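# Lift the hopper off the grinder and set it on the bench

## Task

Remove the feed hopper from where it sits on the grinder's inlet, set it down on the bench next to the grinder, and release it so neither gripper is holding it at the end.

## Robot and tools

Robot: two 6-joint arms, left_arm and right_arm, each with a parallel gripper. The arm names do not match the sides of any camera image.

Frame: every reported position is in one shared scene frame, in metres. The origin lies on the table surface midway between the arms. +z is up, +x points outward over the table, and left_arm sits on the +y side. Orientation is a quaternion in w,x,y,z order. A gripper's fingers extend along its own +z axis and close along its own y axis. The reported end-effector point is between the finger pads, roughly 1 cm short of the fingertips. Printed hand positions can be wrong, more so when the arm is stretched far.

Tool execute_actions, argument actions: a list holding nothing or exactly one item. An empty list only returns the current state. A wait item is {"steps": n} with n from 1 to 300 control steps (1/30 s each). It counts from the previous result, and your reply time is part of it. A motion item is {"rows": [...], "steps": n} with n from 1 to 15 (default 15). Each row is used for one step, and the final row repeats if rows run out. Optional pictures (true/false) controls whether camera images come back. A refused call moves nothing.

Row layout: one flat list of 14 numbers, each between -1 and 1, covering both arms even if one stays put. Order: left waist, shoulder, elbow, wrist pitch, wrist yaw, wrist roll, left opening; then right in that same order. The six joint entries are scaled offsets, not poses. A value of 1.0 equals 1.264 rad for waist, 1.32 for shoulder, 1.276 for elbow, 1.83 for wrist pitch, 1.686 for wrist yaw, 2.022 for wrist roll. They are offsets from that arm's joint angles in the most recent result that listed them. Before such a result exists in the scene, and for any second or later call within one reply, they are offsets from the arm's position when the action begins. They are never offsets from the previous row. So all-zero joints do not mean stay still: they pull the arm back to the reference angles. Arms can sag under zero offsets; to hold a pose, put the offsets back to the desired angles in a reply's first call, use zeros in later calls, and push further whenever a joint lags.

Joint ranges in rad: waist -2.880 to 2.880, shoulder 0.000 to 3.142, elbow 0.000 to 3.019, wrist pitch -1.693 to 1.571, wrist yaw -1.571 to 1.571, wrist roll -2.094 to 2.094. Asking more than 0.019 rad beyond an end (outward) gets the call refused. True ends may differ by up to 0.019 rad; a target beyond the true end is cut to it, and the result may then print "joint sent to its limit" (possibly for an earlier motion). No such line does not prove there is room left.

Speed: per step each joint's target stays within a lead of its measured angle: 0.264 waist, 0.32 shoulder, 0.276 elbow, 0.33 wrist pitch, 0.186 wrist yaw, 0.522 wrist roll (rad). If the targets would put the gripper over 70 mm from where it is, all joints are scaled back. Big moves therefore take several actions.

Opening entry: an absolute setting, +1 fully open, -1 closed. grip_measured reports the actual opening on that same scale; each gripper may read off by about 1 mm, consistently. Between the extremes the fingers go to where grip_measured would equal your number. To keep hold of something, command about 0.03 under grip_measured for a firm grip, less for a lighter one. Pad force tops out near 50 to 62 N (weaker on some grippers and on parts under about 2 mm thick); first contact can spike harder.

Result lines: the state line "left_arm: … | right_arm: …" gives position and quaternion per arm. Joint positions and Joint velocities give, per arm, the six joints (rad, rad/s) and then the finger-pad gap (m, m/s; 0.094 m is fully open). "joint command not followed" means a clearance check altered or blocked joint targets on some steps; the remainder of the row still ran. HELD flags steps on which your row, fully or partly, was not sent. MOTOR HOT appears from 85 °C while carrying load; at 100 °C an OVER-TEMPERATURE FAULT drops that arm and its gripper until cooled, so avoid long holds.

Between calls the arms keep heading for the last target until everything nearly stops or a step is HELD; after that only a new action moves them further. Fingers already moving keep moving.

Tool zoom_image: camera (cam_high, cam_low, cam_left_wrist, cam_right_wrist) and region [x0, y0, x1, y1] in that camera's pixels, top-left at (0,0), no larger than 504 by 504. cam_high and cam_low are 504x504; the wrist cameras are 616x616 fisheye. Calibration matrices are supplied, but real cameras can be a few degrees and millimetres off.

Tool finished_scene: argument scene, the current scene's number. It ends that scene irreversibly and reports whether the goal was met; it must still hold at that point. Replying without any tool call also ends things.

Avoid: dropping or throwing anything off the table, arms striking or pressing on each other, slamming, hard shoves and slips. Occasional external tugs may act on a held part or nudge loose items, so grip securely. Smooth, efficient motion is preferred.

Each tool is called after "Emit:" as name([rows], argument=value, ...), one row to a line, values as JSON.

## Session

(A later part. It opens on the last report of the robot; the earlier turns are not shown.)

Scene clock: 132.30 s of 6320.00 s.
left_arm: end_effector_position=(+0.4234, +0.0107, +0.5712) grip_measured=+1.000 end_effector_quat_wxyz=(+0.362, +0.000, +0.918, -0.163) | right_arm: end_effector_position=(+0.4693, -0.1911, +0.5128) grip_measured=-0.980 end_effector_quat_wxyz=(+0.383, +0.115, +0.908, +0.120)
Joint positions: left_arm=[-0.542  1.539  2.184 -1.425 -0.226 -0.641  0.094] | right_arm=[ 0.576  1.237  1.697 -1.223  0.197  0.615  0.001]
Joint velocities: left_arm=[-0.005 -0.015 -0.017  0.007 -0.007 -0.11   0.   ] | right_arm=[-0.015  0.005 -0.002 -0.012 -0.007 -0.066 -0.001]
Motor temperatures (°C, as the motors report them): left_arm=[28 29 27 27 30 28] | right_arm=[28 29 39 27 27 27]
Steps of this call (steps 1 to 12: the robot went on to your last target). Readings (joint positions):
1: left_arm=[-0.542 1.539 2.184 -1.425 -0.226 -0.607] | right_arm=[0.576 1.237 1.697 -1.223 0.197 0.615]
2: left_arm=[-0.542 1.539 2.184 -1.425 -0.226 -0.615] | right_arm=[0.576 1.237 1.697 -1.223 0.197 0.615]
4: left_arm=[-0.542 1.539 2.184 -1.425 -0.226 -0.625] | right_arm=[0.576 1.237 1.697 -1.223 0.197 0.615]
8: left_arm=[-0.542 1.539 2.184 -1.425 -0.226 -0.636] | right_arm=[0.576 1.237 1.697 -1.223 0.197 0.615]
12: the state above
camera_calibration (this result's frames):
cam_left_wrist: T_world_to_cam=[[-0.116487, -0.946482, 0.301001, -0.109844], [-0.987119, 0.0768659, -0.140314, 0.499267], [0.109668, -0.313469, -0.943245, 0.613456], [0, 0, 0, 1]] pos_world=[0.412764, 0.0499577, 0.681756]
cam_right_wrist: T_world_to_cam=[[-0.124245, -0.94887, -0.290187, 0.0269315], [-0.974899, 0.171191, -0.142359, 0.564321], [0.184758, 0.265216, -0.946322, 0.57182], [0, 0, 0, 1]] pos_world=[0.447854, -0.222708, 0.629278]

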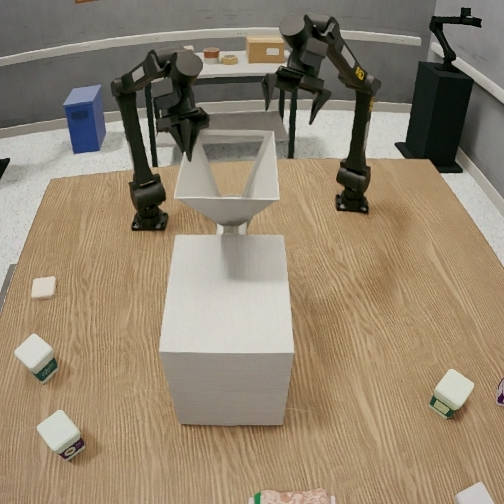

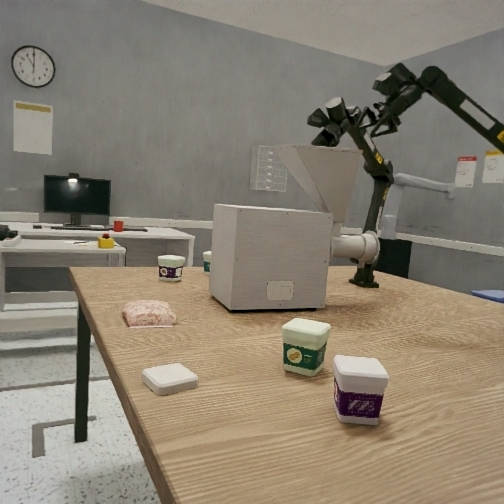

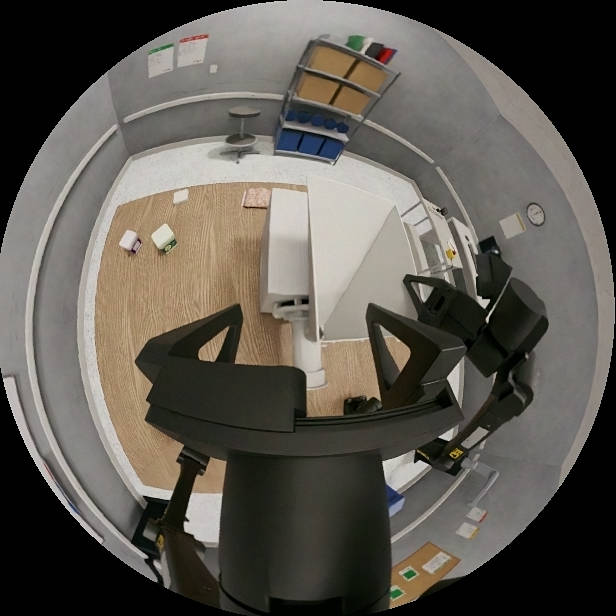

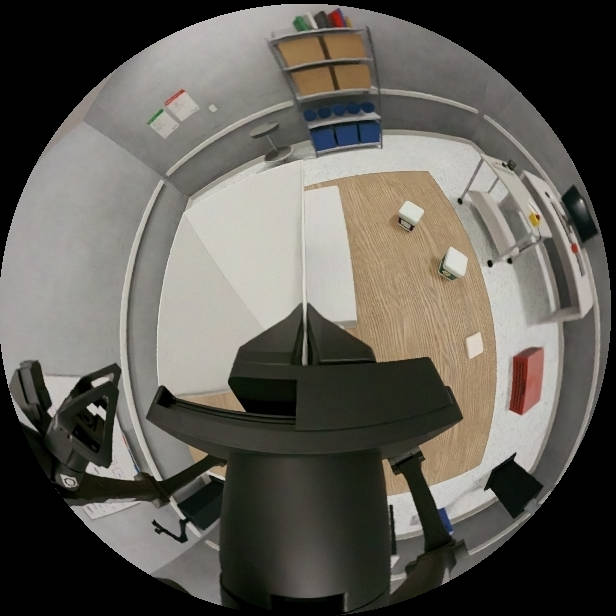

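Emit:
execute_actions(actions=[])

Scene clock: 137.07 s of 6320.00 s.
left_arm: end_effector_position=(+0.4234, +0.0107, +0.5712) grip_measured=+1.000 end_effector_quat_wxyz=(+0.362, -0.001, +0.918, -0.164) | right_arm: end_effector_position=(+0.4693, -0.1911, +0.5128) grip_measured=-0.980 end_effector_quat_wxyz=(+0.383, +0.115, +0.908, +0.120)
Joint positions: left_arm=[-0.542  1.539  2.184 -1.425 -0.226 -0.644  0.094] | right_arm=[ 0.576  1.237  1.697 -1.223  0.197  0.615  0.001]
Joint velocities: left_arm=[-0.015 -0.015  0.007 -0.007 -0.051 -0.007  0.   ] | right_arm=[-0.005 -0.005  0.007  0.017 -0.051  0.007  0.   ]
Motor temperatures (°C, as the motors report them): left_arm=[28 29 28 27 30 28] | right_arm=[28 29 38 27 27 27]
Steps of this call (steps 1 to 15: the robot went on to your last target; steps 16 to 90: nothing new was sent; then 1.77 s passed at rest). Readings (joint positions):
1: left_arm=[-0.542 1.539 2.184 -1.425 -0.226 -0.642] | right_arm=[0.576 1.237 1.697 -1.223 0.197 0.615]
2: left_arm=[-0.542 1.539 2.184 -1.425 -0.226 -0.642] | right_arm=[0.576 1.237 1.697 -1.223 0.197 0.615]
4: left_arm=[-0.542 1.539 2.184 -1.425 -0.226 -0.643] | right_arm=[0.576 1.237 1.697 -1.223 0.197 0.615]
8: left_arm=[-0.542 1.539 2.184 -1.425 -0.226 -0.644] | right_arm=[0.576 1.237 1.697 -1.223 0.197 0.615]
90: the state above
All arms were judged still, so your last target was given up. Only a new action makes them travel on or press farther. Fingers that are still opening or closing keep moving.
camera_calibration (this result's frames):
cam_left_wrist: T_world_to_cam=[[-0.114233, -0.946111, 0.303025, -0.111958], [-0.987405, 0.0745185, -0.139564, 0.498985], [0.109462, -0.315151, -0.942708, 0.613255], [0, 0, 0, 1]] pos_world=[0.412782, 0.0501597, 0.681686]
cam_right_wrist: T_world_to_cam=[[-0.124245, -0.94887, -0.290187, 0.0269315], [-0.974899, 0.171191, -0.142359, 0.564321], [0.184758, 0.265216, -0.946322, 0.57182], [0, 0, 0, 1]] pos_world=[0.447854, -0.222708, 0.629278]

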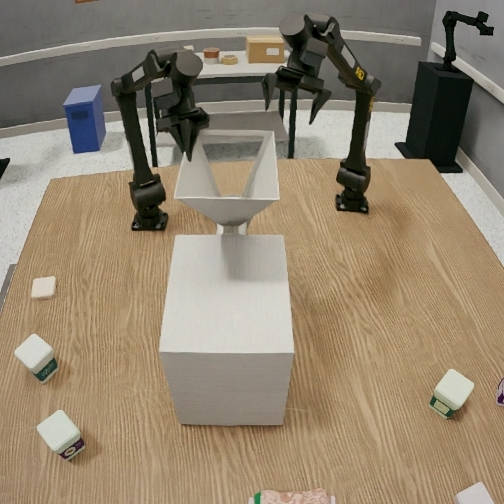

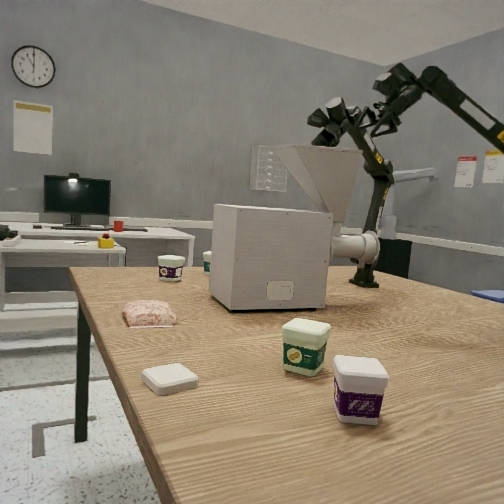

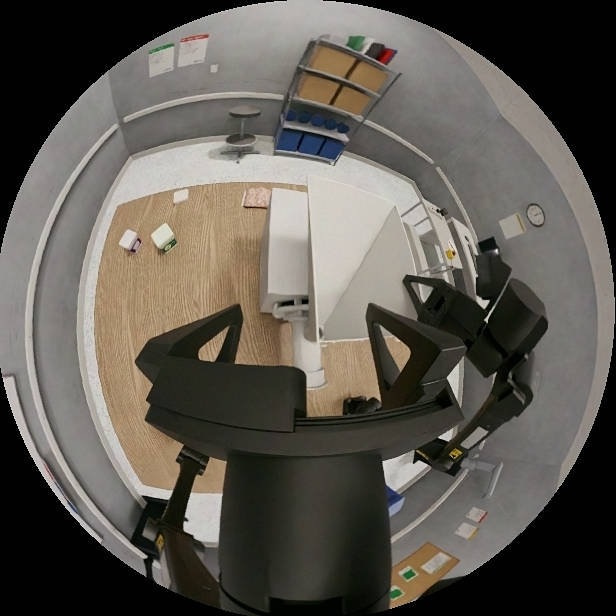

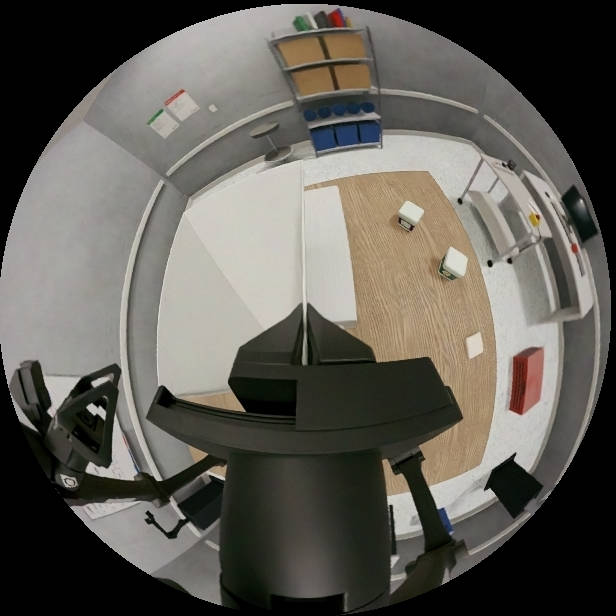

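Emit:
zoom_image(camera="cam_left_wrist", region=[250, 250, 400, 400])

Emit:
zoom_image(camera="cam_low", region=[270, 130, 400, 280])

Region (250, 250, 400, 400) of cam_left_wrist's 616x616 image, scaled by 3.360, with more detail than that image has.

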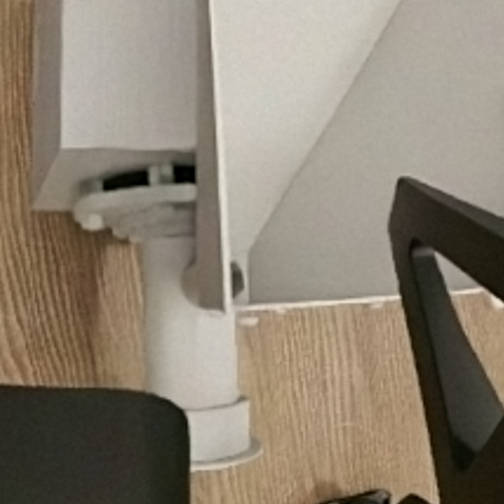

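Region (270, 130, 400, 280) of cam_low's 504x504 image, scaled by 3.360, with more detail than that image has; it fills the left 437 columns of this view, and the rest is white.

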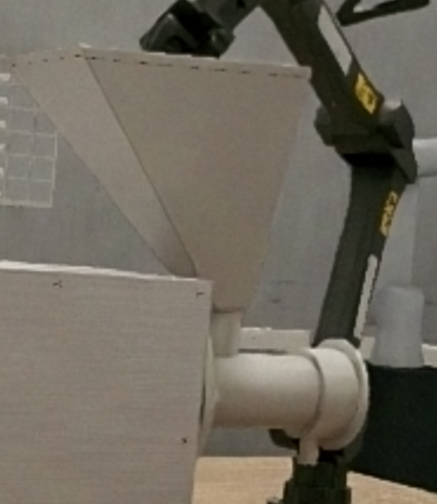

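Emit:
execute_actions([
  {"rows": [[0.004,0.008,-0.005,0.012,-0.003,-0.004,0.6,0,0,0,0,0,0,-1],[0.008,0.016,-0.011,0.024,-0.006,-0.008,0.3,0,0,0,0,0,0,-1],[0.011,0.024,-0.017,0.035,-0.008,-0.011,0.1,0,0,0,0,0,0,-1],[0.014,0.032,-0.022,0.046,-0.010,-0.013,0,0,0,0,0,0,0,-1],[0.016,0.040,-0.028,0.057,-0.011,-0.015,0,0,0,0,0,0,0,-1],[0.018,0.048,-0.033,0.068,-0.012,-0.015,0,0,0,0,0,0,0,-1],[0.020,0.055,-0.038,0.078,-0.012,-0.015,0,0,0,0,0,0,0,-1],[0.022,0.062,-0.043,0.088,-0.012,-0.015,0,0,0,0,0,0,0,-1],[0.024,0.068,-0.048,0.096,-0.012,-0.015,0,0,0,0,0,0,0,-1],[0.025,0.073,-0.052,0.103,-0.012,-0.015,0,0,0,0,0,0,0,-1],[0.026,0.077,-0.054,0.108,-0.012,-0.015,0,0,0,0,0,0,0,-1],[0.026,0.0795,-0.0556,0.111,-0.012,-0.015,0,0,0,0,0,0,0,-1]], "steps": 15},
])

Emit:
execute_actions([
  {"steps": 12},
])

Scene clock: 142.33 s of 6320.00 s.
left_arm: end_effector_position=(+0.4880, -0.0224, +0.5181) grip_measured=+0.002 end_effector_quat_wxyz=(+0.375, -0.026, +0.912, -0.164) | right_arm: end_effector_position=(+0.4692, -0.1911, +0.5128) grip_measured=-0.980 end_effector_quat_wxyz=(+0.383, +0.115, +0.909, +0.120)
Joint positions: left_arm=[-0.516  1.632  2.119 -1.242 -0.243 -0.662  0.047] | right_arm=[ 0.576  1.237  1.697 -1.223  0.197  0.614  0.001]
Joint velocities: left_arm=[-0.005  0.278 -0.129  0.037  0.022 -0.037  0.   ] | right_arm=[ 0.015 -0.005 -0.017  0.017 -0.037  0.022  0.   ]
Motor temperatures (°C, as the motors report them): left_arm=[28 29 29 27 30 28] | right_arm=[28 29 38 27 27 27]
Steps of this call (steps 1 to 90: nothing new was sent; then 1.77 s passed at rest; steps 91 to 105: all 15 steps of this action). Readings (joint positions):
91: left_arm=[-0.542 1.539 2.184 -1.424 -0.226 -0.644] | right_arm=[0.576 1.237 1.697 -1.223 0.197 0.615]
92: left_arm=[-0.542 1.539 2.183 -1.419 -0.229 -0.645] | right_arm=[0.576 1.237 1.697 -1.223 0.197 0.614]
94: left_arm=[-0.541 1.539 2.177 -1.393 -0.236 -0.649] | right_arm=[0.576 1.237 1.697 -1.223 0.197 0.614]
98: left_arm=[-0.532 1.557 2.159 -1.317 -0.242 -0.658] | right_arm=[0.576 1.237 1.697 -1.223 0.197 0.614]
105: the state above
camera_calibration (this result's frames):
cam_left_wrist: T_world_to_cam=[[-0.0732842, -0.944625, 0.319864, -0.14848], [-0.986642, 0.0218824, -0.161427, 0.567622], [0.145488, -0.327421, -0.93361, 0.523158], [0, 0, 0, 1]] pos_world=[0.473046, 0.0186149, 0.627549]
cam_right_wrist: T_world_to_cam=[[-0.123757, -0.948947, -0.290143, 0.0267186], [-0.974999, 0.170664, -0.142303, 0.564208], [0.184555, 0.265278, -0.946344, 0.571917], [0, 0, 0, 1]] pos_world=[0.447858, -0.222653, 0.629271]

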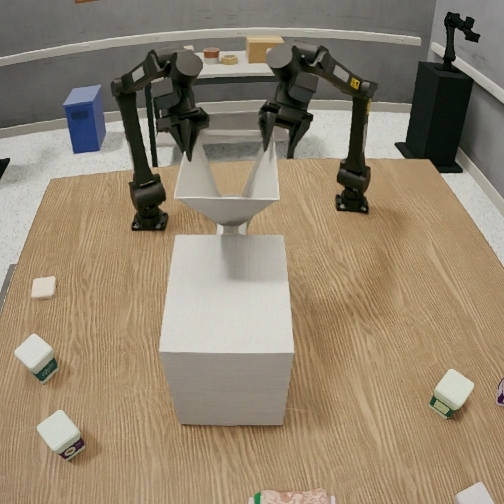

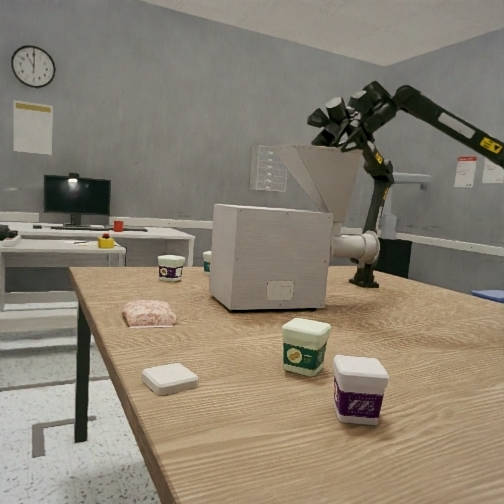

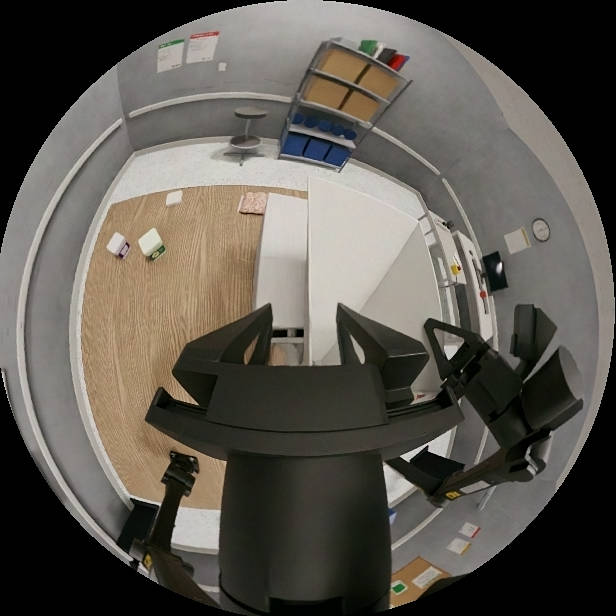

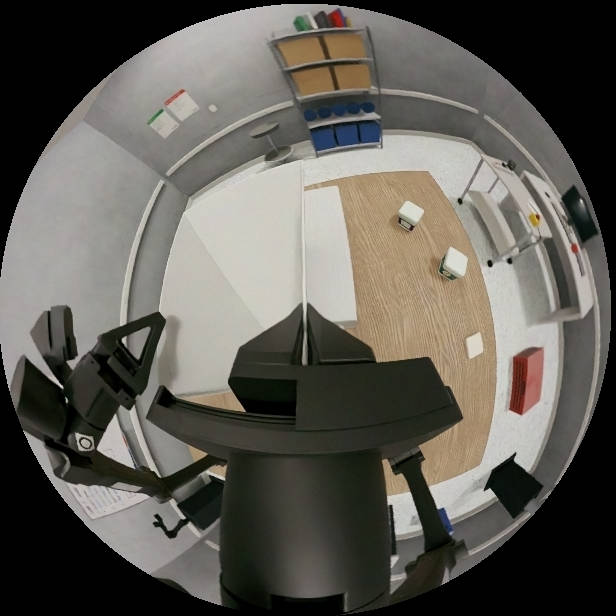

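Scene clock: 142.73 s of 6320.00 s.
left_arm: end_effector_position=(+0.4954, -0.0288, +0.4977) grip_measured=+0.002 end_effector_quat_wxyz=(+0.364, -0.025, +0.918, -0.154) | right_arm: end_effector_position=(+0.4692, -0.1911, +0.5128) grip_measured=-0.980 end_effector_quat_wxyz=(+0.383, +0.115, +0.909, +0.120)
Joint positions: left_arm=[-0.516  1.656  2.107 -1.238 -0.243 -0.663  0.047] | right_arm=[ 0.576  1.237  1.697 -1.223  0.197  0.614  0.001]
Joint velocities: left_arm=[-0.015  0.005 -0.002 -0.017  0.007 -0.081  0.001] | right_arm=[-0.015 -0.015  0.002  0.002  0.007  0.007 -0.   ]
Motor temperatures (°C, as the motors report them): left_arm=[28 29 29 27 30 28] | right_arm=[28 29 38 27 27 27]
Steps of this call (steps 1 to 12: the robot went on to your last target). Readings (joint positions):
1: left_arm=[-0.516 1.641 2.115 -1.241 -0.243 -0.663] | right_arm=[0.576 1.237 1.697 -1.223 0.197 0.614]
2: left_arm=[-0.516 1.648 2.112 -1.241 -0.243 -0.663] | right_arm=[0.576 1.237 1.697 -1.223 0.197 0.614]
4: left_arm=[-0.516 1.656 2.108 -1.241 -0.243 -0.663] | right_arm=[0.576 1.237 1.697 -1.223 0.197 0.614]
8: left_arm=[-0.516 1.656 2.107 -1.239 -0.243 -0.663] | right_arm=[0.576 1.237 1.697 -1.223 0.197 0.614]
12: the state above
camera_calibration (this result's frames):
cam_left_wrist: T_world_to_cam=[[-0.0647192, -0.951088, 0.302063, -0.14306], [-0.990406, 0.0241832, -0.136057, 0.561147], [0.122097, -0.307971, -0.943529, 0.518063], [0, 0, 0, 1]] pos_world=[0.48325, 0.0099149, 0.608369]
cam_right_wrist: T_world_to_cam=[[-0.123757, -0.948947, -0.290143, 0.0267186], [-0.974999, 0.170664, -0.142303, 0.564208], [0.184555, 0.265278, -0.946344, 0.571917], [0, 0, 0, 1]] pos_world=[0.447858, -0.222653, 0.629271]

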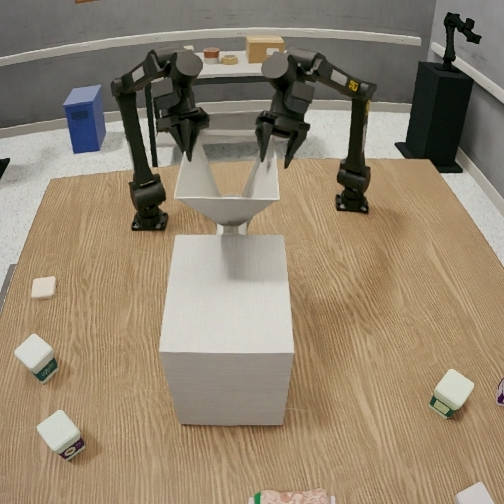

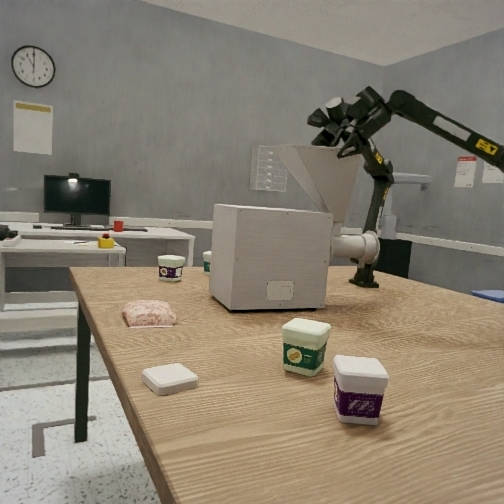

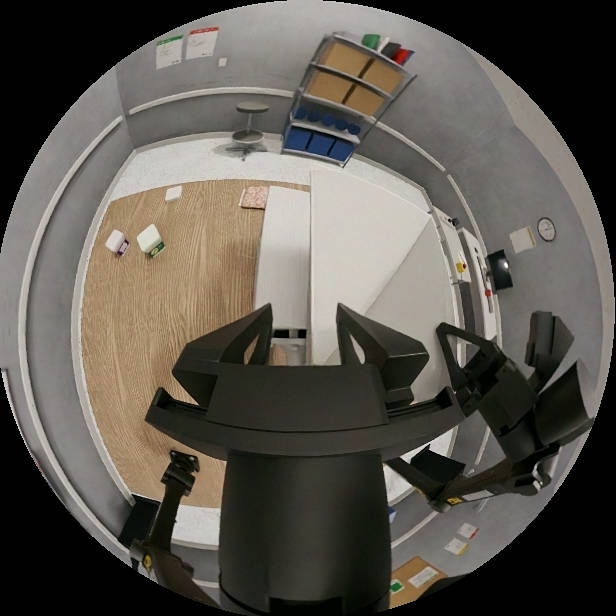

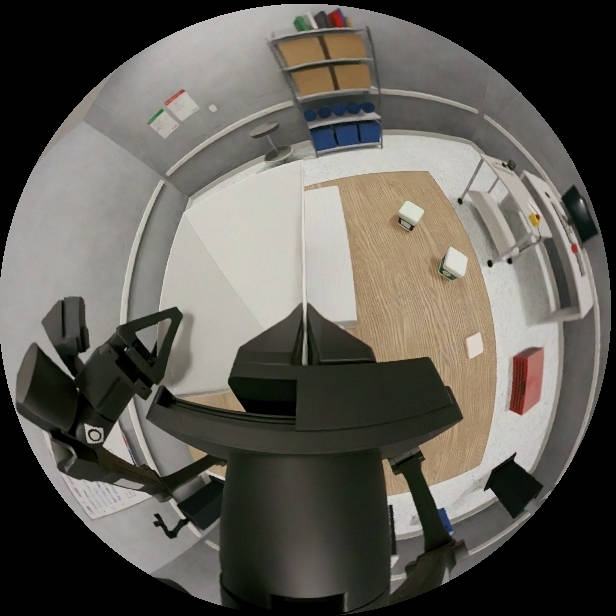

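Emit:
zoom_image(camera="cam_left_wrist", region=[250, 260, 370, 380])

Region (250, 260, 370, 380) of cam_left_wrist's 616x616 image, scaled by 4.200, with more detail than that image has.

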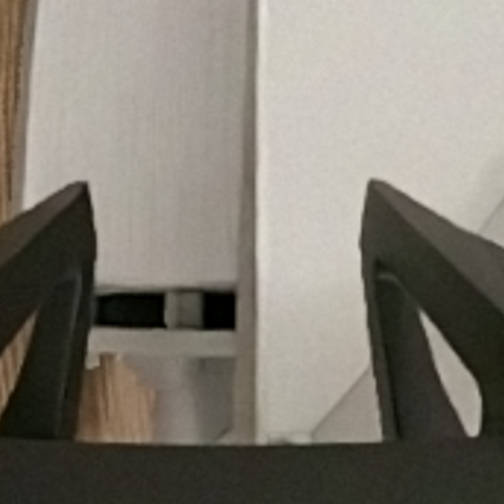

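Emit:
execute_actions([
  {"rows": [[-0.003,-0.009,0.005,0,0,0,-0.1,0,0,0,0,0,0,-1],[-0.006,-0.009,0.005,0,0,0,-0.2,0,0,0,0,0,0,-1],[-0.009,-0.009,0.005,0,0,0,-0.3,0,0,0,0,0,0,-1],[-0.010,-0.009,0.005,0,0,0,-0.4,0,0,0,0,0,0,-1],[-0.010,-0.009,0.005,0,0,0,-0.5,0,0,0,0,0,0,-1],[-0.010,-0.009,0.005,0,0,0,-0.58,0,0,0,0,0,0,-1],[-0.010,-0.009,0.005,0,0,0,-0.65,0,0,0,0,0,0,-1],[-0.010,-0.009,0.005,0,0,0,-0.72,0,0,0,0,0,0,-1],[-0.010,-0.009,0.005,0,0,0,-0.78,0,0,0,0,0,0,-1],[-0.010,-0.009,0.005,0,0,0,-0.82,0,0,0,0,0,0,-1]], "steps": 15},
])

Emit:
zoom_image(camera="cam_left_wrist", region=[250, 260, 370, 380])

Scene clock: 145.27 s of 6320.00 s.
left_arm: end_effector_position=(+0.4939, -0.0309, +0.4977) grip_measured=-0.818 end_effector_quat_wxyz=(+0.363, -0.023, +0.918, -0.155) | right_arm: end_effector_position=(+0.4692, -0.1909, +0.5127) grip_measured=-0.980 end_effector_quat_wxyz=(+0.383, +0.114, +0.909, +0.120)
Joint positions: left_arm=[-0.52   1.656  2.107 -1.238 -0.242 -0.664  0.009] | right_arm=[ 0.576  1.237  1.697 -1.223  0.196  0.613  0.001]
Joint velocities: left_arm=[-0.005  0.005  0.002  0.002 -0.022  0.051 -0.   ] | right_arm=[-0.015 -0.005  0.012  0.002 -0.022  0.051 -0.001]
Motor temperatures (°C, as the motors report them): left_arm=[28 30 29 27 30 28] | right_arm=[28 29 37 27 27 27]
Steps of this call (steps 1 to 30: the robot went on to your last target; steps 31 to 61: nothing new was sent; steps 62 to 76: all 15 steps of this action). Readings (joint positions):
62: left_arm=[-0.516 1.656 2.107 -1.238 -0.243 -0.664] | right_arm=[0.576 1.237 1.697 -1.223 0.197 0.614]
63: left_arm=[-0.516 1.656 2.107 -1.238 -0.243 -0.664] | right_arm=[0.576 1.237 1.697 -1.223 0.197 0.614]
65: left_arm=[-0.516 1.656 2.107 -1.238 -0.243 -0.664] | right_arm=[0.576 1.237 1.697 -1.223 0.197 0.614]
69: left_arm=[-0.517 1.656 2.107 -1.238 -0.243 -0.664] | right_arm=[0.576 1.237 1.697 -1.223 0.197 0.614]
76: the state above
camera_calibration (this result's frames):
cam_left_wrist: T_world_to_cam=[[-0.0684714, -0.950614, 0.302727, -0.143563], [-0.990361, 0.0281442, -0.135624, 0.559559], [0.120406, -0.309096, -0.943378, 0.518324], [0, 0, 0, 1]] pos_world=[0.481926, 0.00799012, 0.608326]
cam_right_wrist: T_world_to_cam=[[-0.122292, -0.949178, -0.290009, 0.0260802], [-0.975299, 0.169085, -0.142135, 0.563868], [0.183948, 0.265464, -0.94641, 0.572208], [0, 0, 0, 1]] pos_world=[0.447873, -0.222487, 0.629253]

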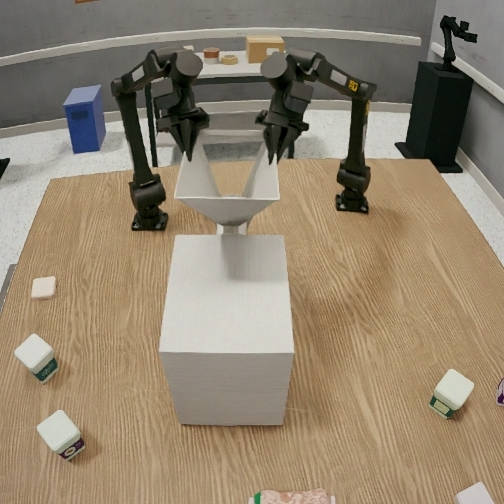

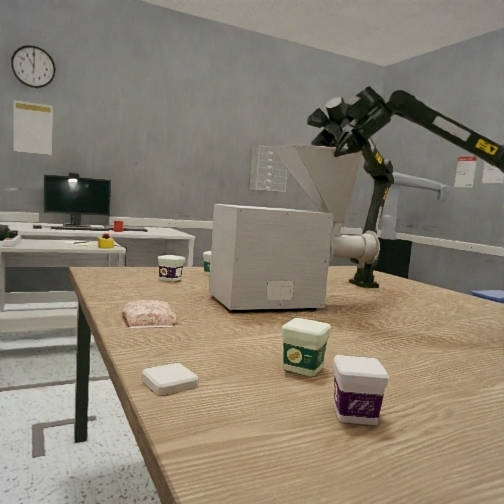

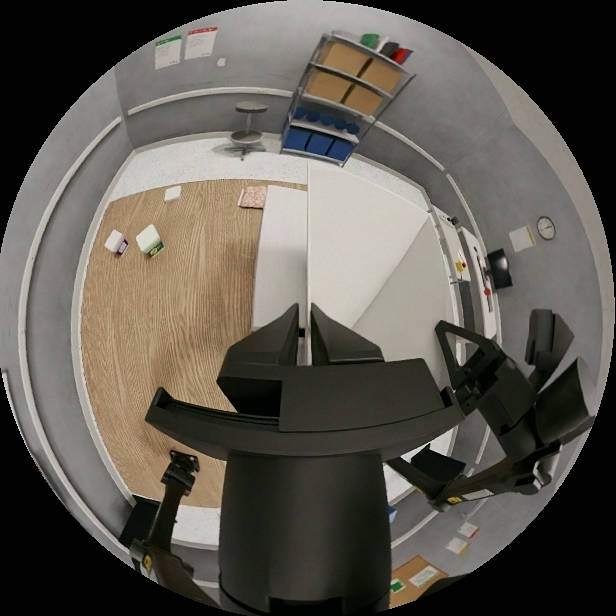

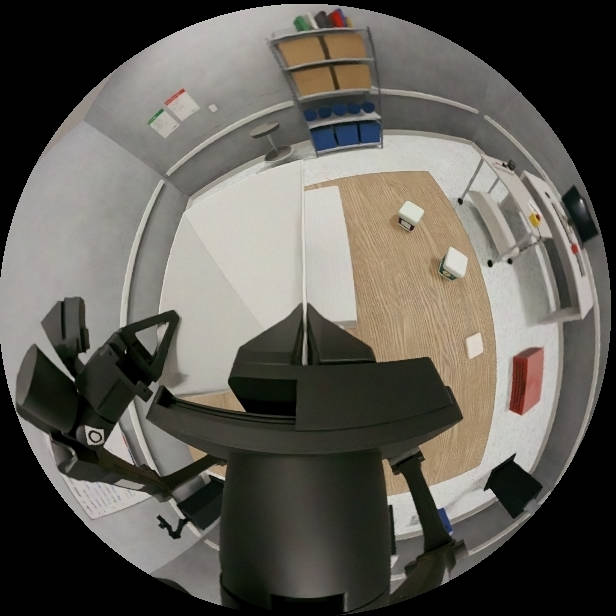

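Region (250, 260, 370, 380) of cam_left_wrist's 616x616 image, scaled by 4.200, with more detail than that image has.

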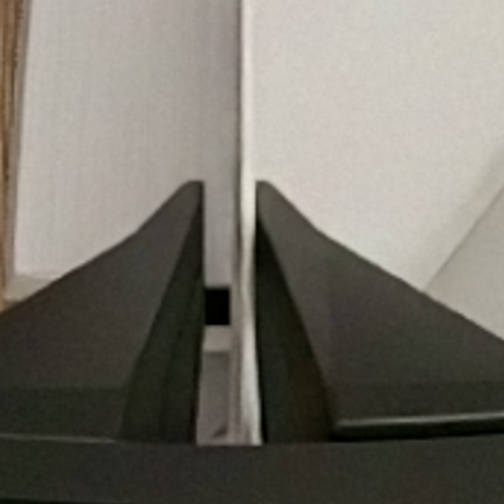

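Emit:
execute_actions([
  {"rows": [[-0.005,-0.009,0.005,0,0,0,-0.82,0,0,0,0,0,0,-1],[-0.008,-0.009,0.005,0,0,0,-0.83,0,0,0,0,0,0,-1],[-0.011,-0.009,0.005,0,0,0,-0.85,0,0,0,0,0,0,-1],[-0.011,-0.009,0.005,0,0,0,-0.87,0,0,0,0,0,0,-1],[-0.011,-0.009,0.005,0,0,0,-0.89,0,0,0,0,0,0,-1],[-0.011,-0.009,0.005,0,0,0,-0.91,0,0,0,0,0,0,-1],[-0.011,-0.009,0.005,0,0,0,-0.93,0,0,0,0,0,0,-1],[-0.011,-0.009,0.005,0,0,0,-0.95,0,0,0,0,0,0,-1],[-0.011,-0.009,0.005,0,0,0,-0.97,0,0,0,0,0,0,-1],[-0.011,-0.009,0.005,0,0,0,-1,0,0,0,0,0,0,-1]], "steps": 15},
])

Emit:
zoom_image(camera="cam_left_wrist", region=[250, 260, 370, 380])

Scene clock: 146.80 s of 6320.00 s.
left_arm: end_effector_position=(+0.4920, -0.0335, +0.4977) grip_measured=-0.972 end_effector_quat_wxyz=(+0.363, -0.021, +0.918, -0.156) | right_arm: end_effector_position=(+0.4692, -0.1908, +0.5127) grip_measured=-0.980 end_effector_quat_wxyz=(+0.383, +0.114, +0.909, +0.120)
Joint positions: left_arm=[-0.525  1.656  2.107 -1.238 -0.242 -0.664  0.001] | right_arm=[ 0.576  1.237  1.697 -1.223  0.196  0.613  0.001]
Joint velocities: left_arm=[-0.015  0.005  0.022 -0.007 -0.007 -0.007 -0.001] | right_arm=[-0.005  0.005  0.022  0.002 -0.022 -0.066 -0.   ]
Motor temperatures (°C, as the motors report them): left_arm=[28 30 29 27 30 28] | right_arm=[28 29 37 27 27 27]
Steps of this call (steps 1 to 15: the robot went on to your last target; steps 16 to 31: nothing new was sent; steps 32 to 46: all 15 steps of this action). Readings (joint positions):
32: left_arm=[-0.520 1.656 2.107 -1.238 -0.242 -0.664] | right_arm=[0.576 1.237 1.697 -1.223 0.196 0.613]
33: left_arm=[-0.520 1.656 2.107 -1.238 -0.242 -0.664] | right_arm=[0.576 1.237 1.697 -1.223 0.196 0.613]
35: left_arm=[-0.521 1.656 2.107 -1.238 -0.242 -0.664] | right_arm=[0.576 1.237 1.697 -1.223 0.196 0.613]
39: left_arm=[-0.525 1.656 2.107 -1.238 -0.242 -0.664] | right_arm=[0.576 1.237 1.697 -1.223 0.196 0.613]
46: the state above
camera_calibration (this result's frames):
cam_left_wrist: T_world_to_cam=[[-0.0733867, -0.950182, 0.302934, -0.143802], [-0.990224, 0.0332942, -0.135454, 0.557717], [0.11862, -0.309913, -0.943336, 0.518587], [0, 0, 0, 1]] pos_world=[0.480197, 0.00550984, 0.608309]
cam_right_wrist: T_world_to_cam=[[-0.121803, -0.949255, -0.289965, 0.0258676], [-0.975398, 0.168558, -0.142079, 0.563755], [0.183746, 0.265526, -0.946432, 0.572305], [0, 0, 0, 1]] pos_world=[0.447878, -0.222432, 0.629246]

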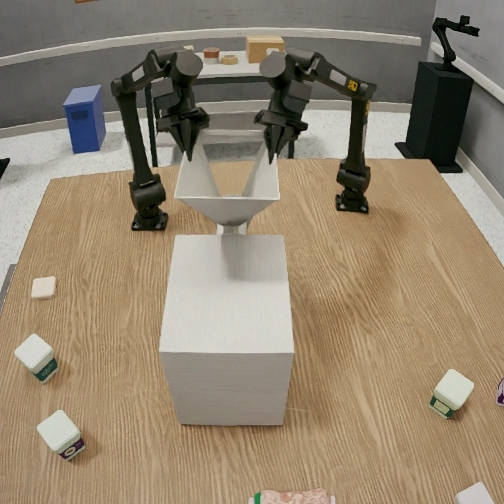

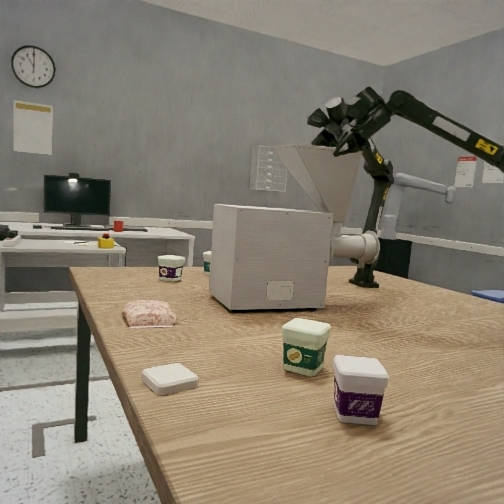

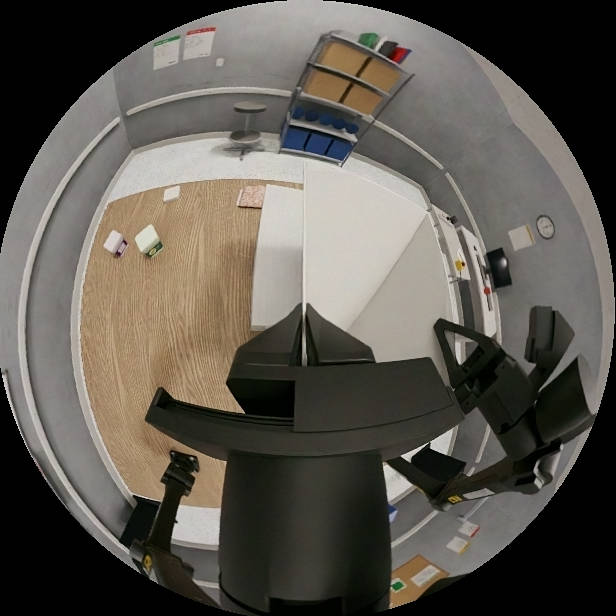

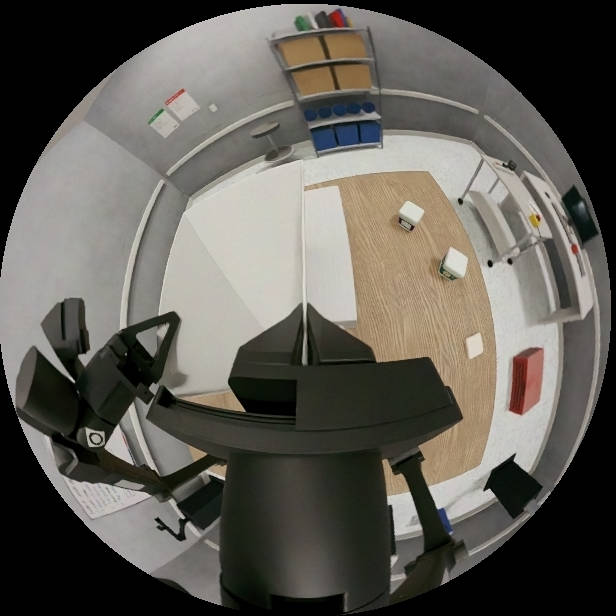

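Region (250, 260, 370, 380) of cam_left_wrist's 616x616 image, scaled by 4.200, with more detail than that image has.

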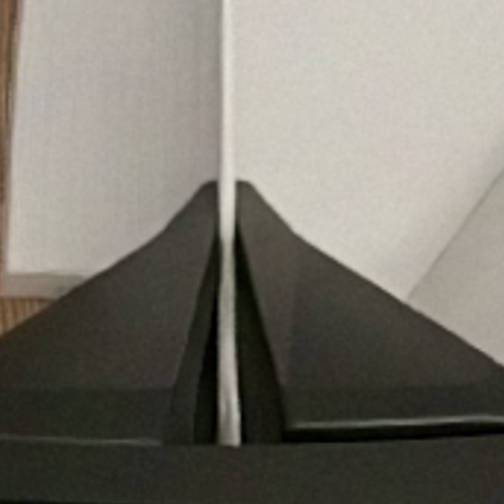

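Emit:
execute_actions([
  {"rows": [[0,-0.012,0.015,0,0,0,-1,0,-0.003,0.013,0,0,0,-1],[0,-0.018,0.03,0,0,0,-1,0,-0.006,0.026,0,0,0,-1],[0,-0.024,0.045,0,0,0,-1,0,-0.010,0.039,0,0,0,-1],[0,-0.030,0.058,0,0,0,-1,0,-0.014,0.052,0,0,0,-1],[0,-0.034,0.070,0,0,0,-1,0,-0.018,0.063,0,0,0,-1],[0,-0.036,0.081,-0.003,0,0,-1,0,-0.020,0.073,-0.002,0,0,-1],[0,-0.036,0.092,-0.007,0,0,-1,0,-0.020,0.083,-0.005,0,0,-1],[0,-0.035,0.102,-0.011,0,0,-1,0,-0.019,0.092,-0.008,0,0,-1],[0,-0.034,0.112,-0.015,0,0,-1,0,-0.018,0.101,-0.011,0,0,-1],[0,-0.033,0.121,-0.018,0,0,-1,0,-0.017,0.109,-0.013,0,0,-1],[0,-0.032,0.129,-0.021,0,0,-1,0,-0.016,0.116,-0.015,0,0,-1],[0,-0.031,0.136,-0.024,0,0,-1,0,-0.015,0.123,-0.017,0,0,-1],[0,-0.030,0.143,-0.027,0,0,-1,0,-0.015,0.129,-0.019,0,0,-1]], "steps": 15},
])

Emit:
execute_actions([
  {"steps": 8},
])

Emit:
zoom_image(camera="cam_low", region=[270, 130, 400, 280])

Scene clock: 152.17 s of 6320.00 s.
left_arm: end_effector_position=(+0.4865, -0.0313, +0.5038) grip_measured=-0.972 end_effector_quat_wxyz=(+0.356, -0.019, +0.921, -0.158) | right_arm: end_effector_position=(+0.4639, -0.1901, +0.5186) grip_measured=-0.980 end_effector_quat_wxyz=(+0.378, +0.109, +0.911, +0.124)
Joint positions: left_arm=[-0.525  1.656  2.131 -1.273 -0.23  -0.666  0.001] | right_arm=[ 0.577  1.237  1.719 -1.252  0.182  0.61   0.001]
Joint velocities: left_arm=[-0.015  0.005  0.105 -0.076 -0.051 -0.022  0.001] | right_arm=[ 0.015 -0.005  0.105 -0.046 -0.051  0.022 -0.   ]
Motor temperatures (°C, as the motors report them): left_arm=[28 30 30 27 30 28] | right_arm=[28 29 37 27 27 27]
Steps of this call (steps 1 to 15: the robot went on to your last target; steps 16 to 90: nothing new was sent; then 1.87 s passed at rest; steps 91 to 105: all 15 steps of this action). Readings (joint positions):
91: left_arm=[-0.525 1.656 2.107 -1.238 -0.242 -0.664] | right_arm=[0.576 1.237 1.697 -1.223 0.196 0.613]
92: left_arm=[-0.525 1.656 2.107 -1.238 -0.242 -0.664] | right_arm=[0.576 1.237 1.697 -1.223 0.196 0.613]
94: left_arm=[-0.525 1.656 2.108 -1.238 -0.242 -0.664] | right_arm=[0.576 1.237 1.697 -1.223 0.196 0.613]
98: left_arm=[-0.525 1.656 2.112 -1.243 -0.241 -0.665] | right_arm=[0.576 1.236 1.700 -1.225 0.194 0.612]
105: the state above
camera_calibration (this result's frames):
cam_left_wrist: T_world_to_cam=[[-0.0752504, -0.949297, 0.305242, -0.144237], [-0.991792, 0.0395188, -0.121601, 0.547039], [0.103372, -0.311887, -0.944479, 0.533622], [0, 0, 0, 1]] pos_world=[0.476534, 0.00788773, 0.614543]
cam_right_wrist: T_world_to_cam=[[-0.112352, -0.949768, -0.292092, 0.0242966], [-0.978851, 0.156361, -0.131913, 0.553327], [0.170959, 0.271094, -0.947249, 0.586088], [0, 0, 0, 1]] pos_world=[0.444158, -0.222327, 0.63526]

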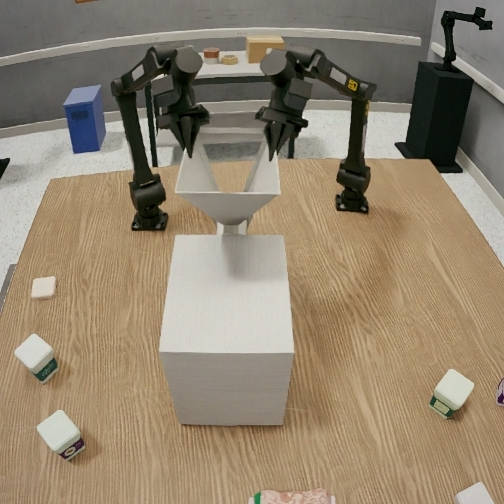

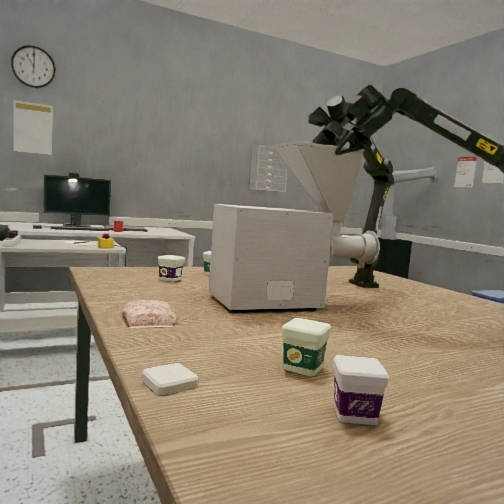

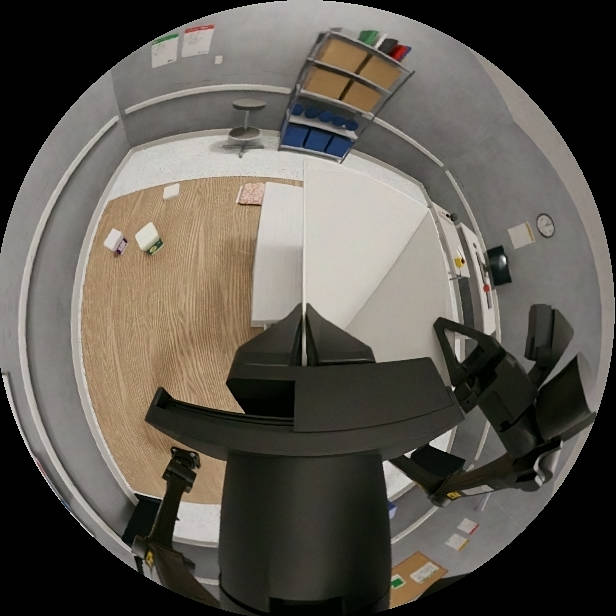

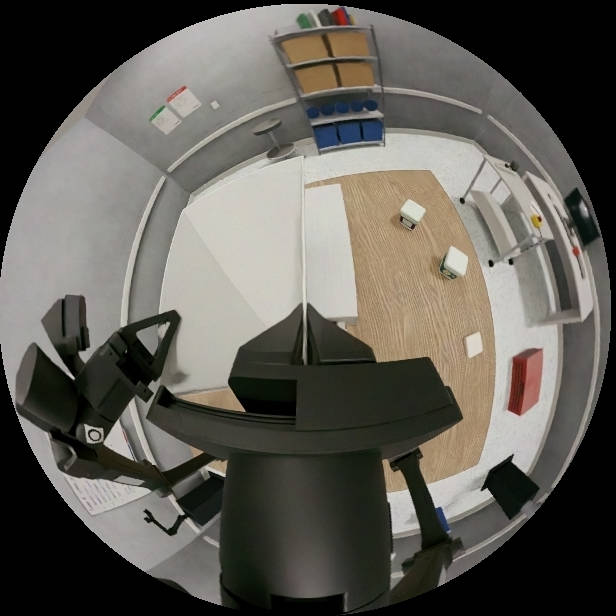

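Scene clock: 152.43 s of 6320.00 s.
left_arm: end_effector_position=(+0.4844, -0.0307, +0.5142) grip_measured=-0.973 end_effector_quat_wxyz=(+0.360, -0.019, +0.918, -0.162) | right_arm: end_effector_position=(+0.4622, -0.1895, +0.5289) grip_measured=-0.980 end_effector_quat_wxyz=(+0.384, +0.109, +0.908, +0.128)
Joint positions: left_arm=[-0.526  1.656  2.155 -1.283 -0.229 -0.666  0.001] | right_arm=[ 0.58   1.237  1.742 -1.258  0.182  0.61   0.001]
Joint velocities: left_arm=[-0.015  0.005  0.056 -0.022 -0.022  0.022 -0.001] | right_arm=[-0.005  0.005  0.056 -0.002 -0.007 -0.095  0.   ]
Motor temperatures (°C, as the motors report them): left_arm=[28 30 30 27 30 28] | right_arm=[28 29 38 27 27 27]
Steps of this call (steps 1 to 8: the robot went on to your last target). Readings (joint positions):
1: left_arm=[-0.525 1.656 2.135 -1.275 -0.229 -0.666] | right_arm=[0.578 1.237 1.723 -1.253 0.182 0.610]
2: left_arm=[-0.525 1.656 2.138 -1.276 -0.229 -0.666] | right_arm=[0.578 1.237 1.726 -1.254 0.182 0.610]
4: left_arm=[-0.525 1.656 2.145 -1.279 -0.229 -0.666] | right_arm=[0.579 1.237 1.732 -1.256 0.182 0.610]
8: the state above
camera_calibration (this result's frames):
cam_left_wrist: T_world_to_cam=[[-0.0800375, -0.946234, 0.313426, -0.148789], [-0.990512, 0.0402599, -0.131396, 0.55068], [0.111712, -0.320969, -0.940478, 0.537411], [0, 0, 0, 1]] pos_world=[0.473511, 0.00953265, 0.624415]
cam_right_wrist: T_world_to_cam=[[-0.105284, -0.948106, -0.300016, 0.0289209], [-0.977301, 0.154422, -0.145042, 0.558822], [0.183844, 0.277935, -0.942843, 0.588936], [0, 0, 0, 1]] pos_world=[0.440909, -0.22256, 0.645003]

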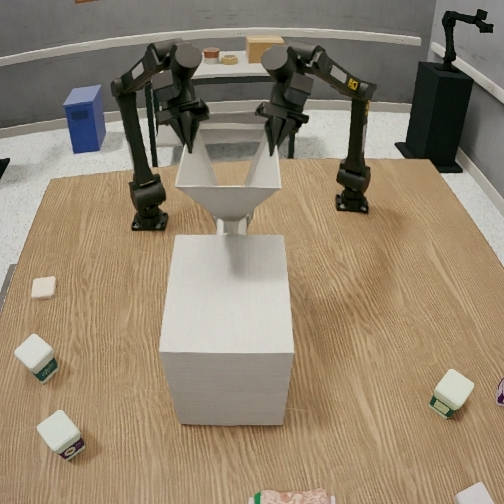

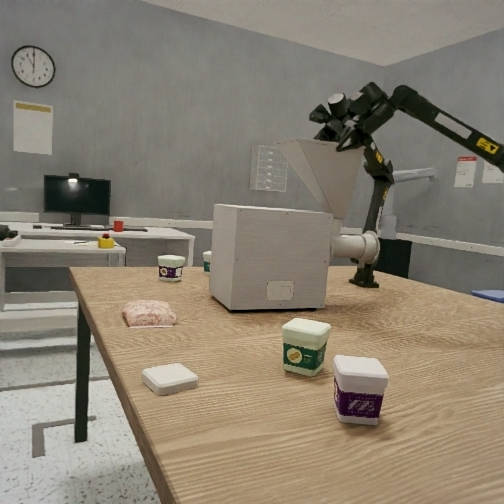

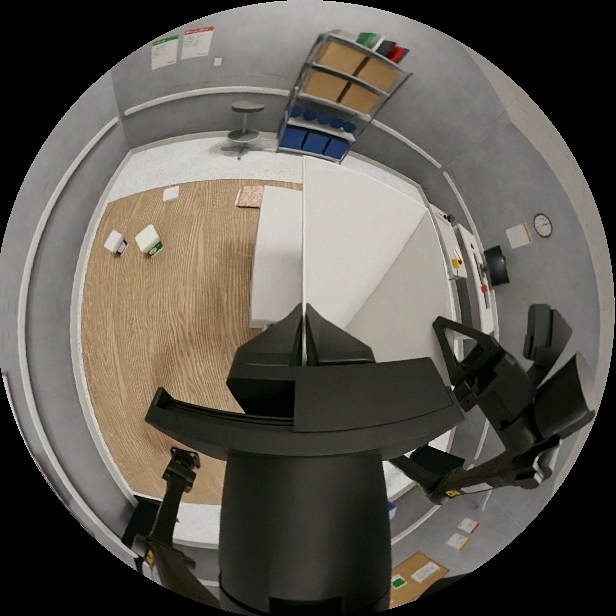

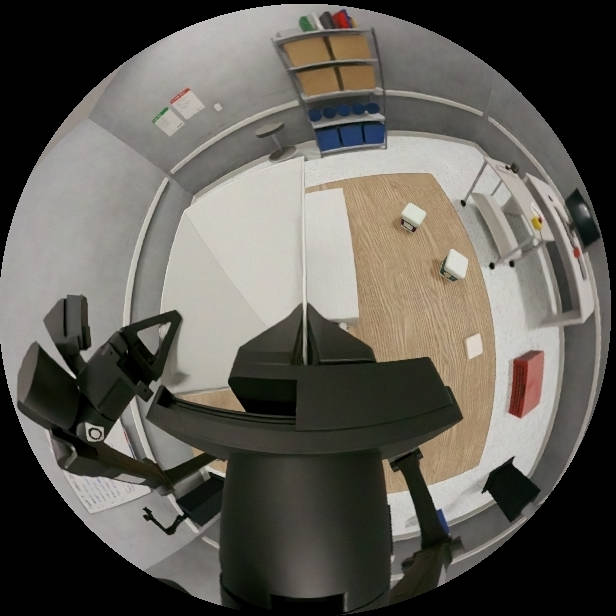

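Region (270, 130, 400, 280) of cam_low's 504x504 image, scaled by 3.360, with more detail than that image has; it fills the left 437 columns of this view, and the rest is white.

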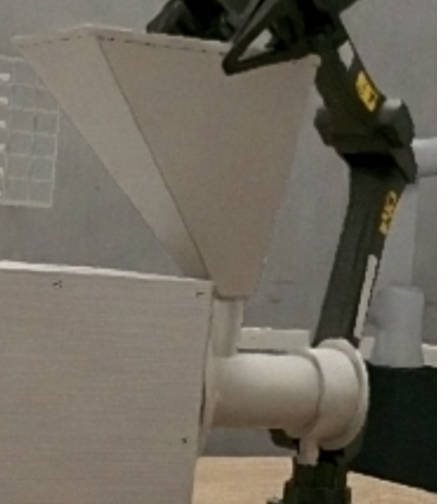

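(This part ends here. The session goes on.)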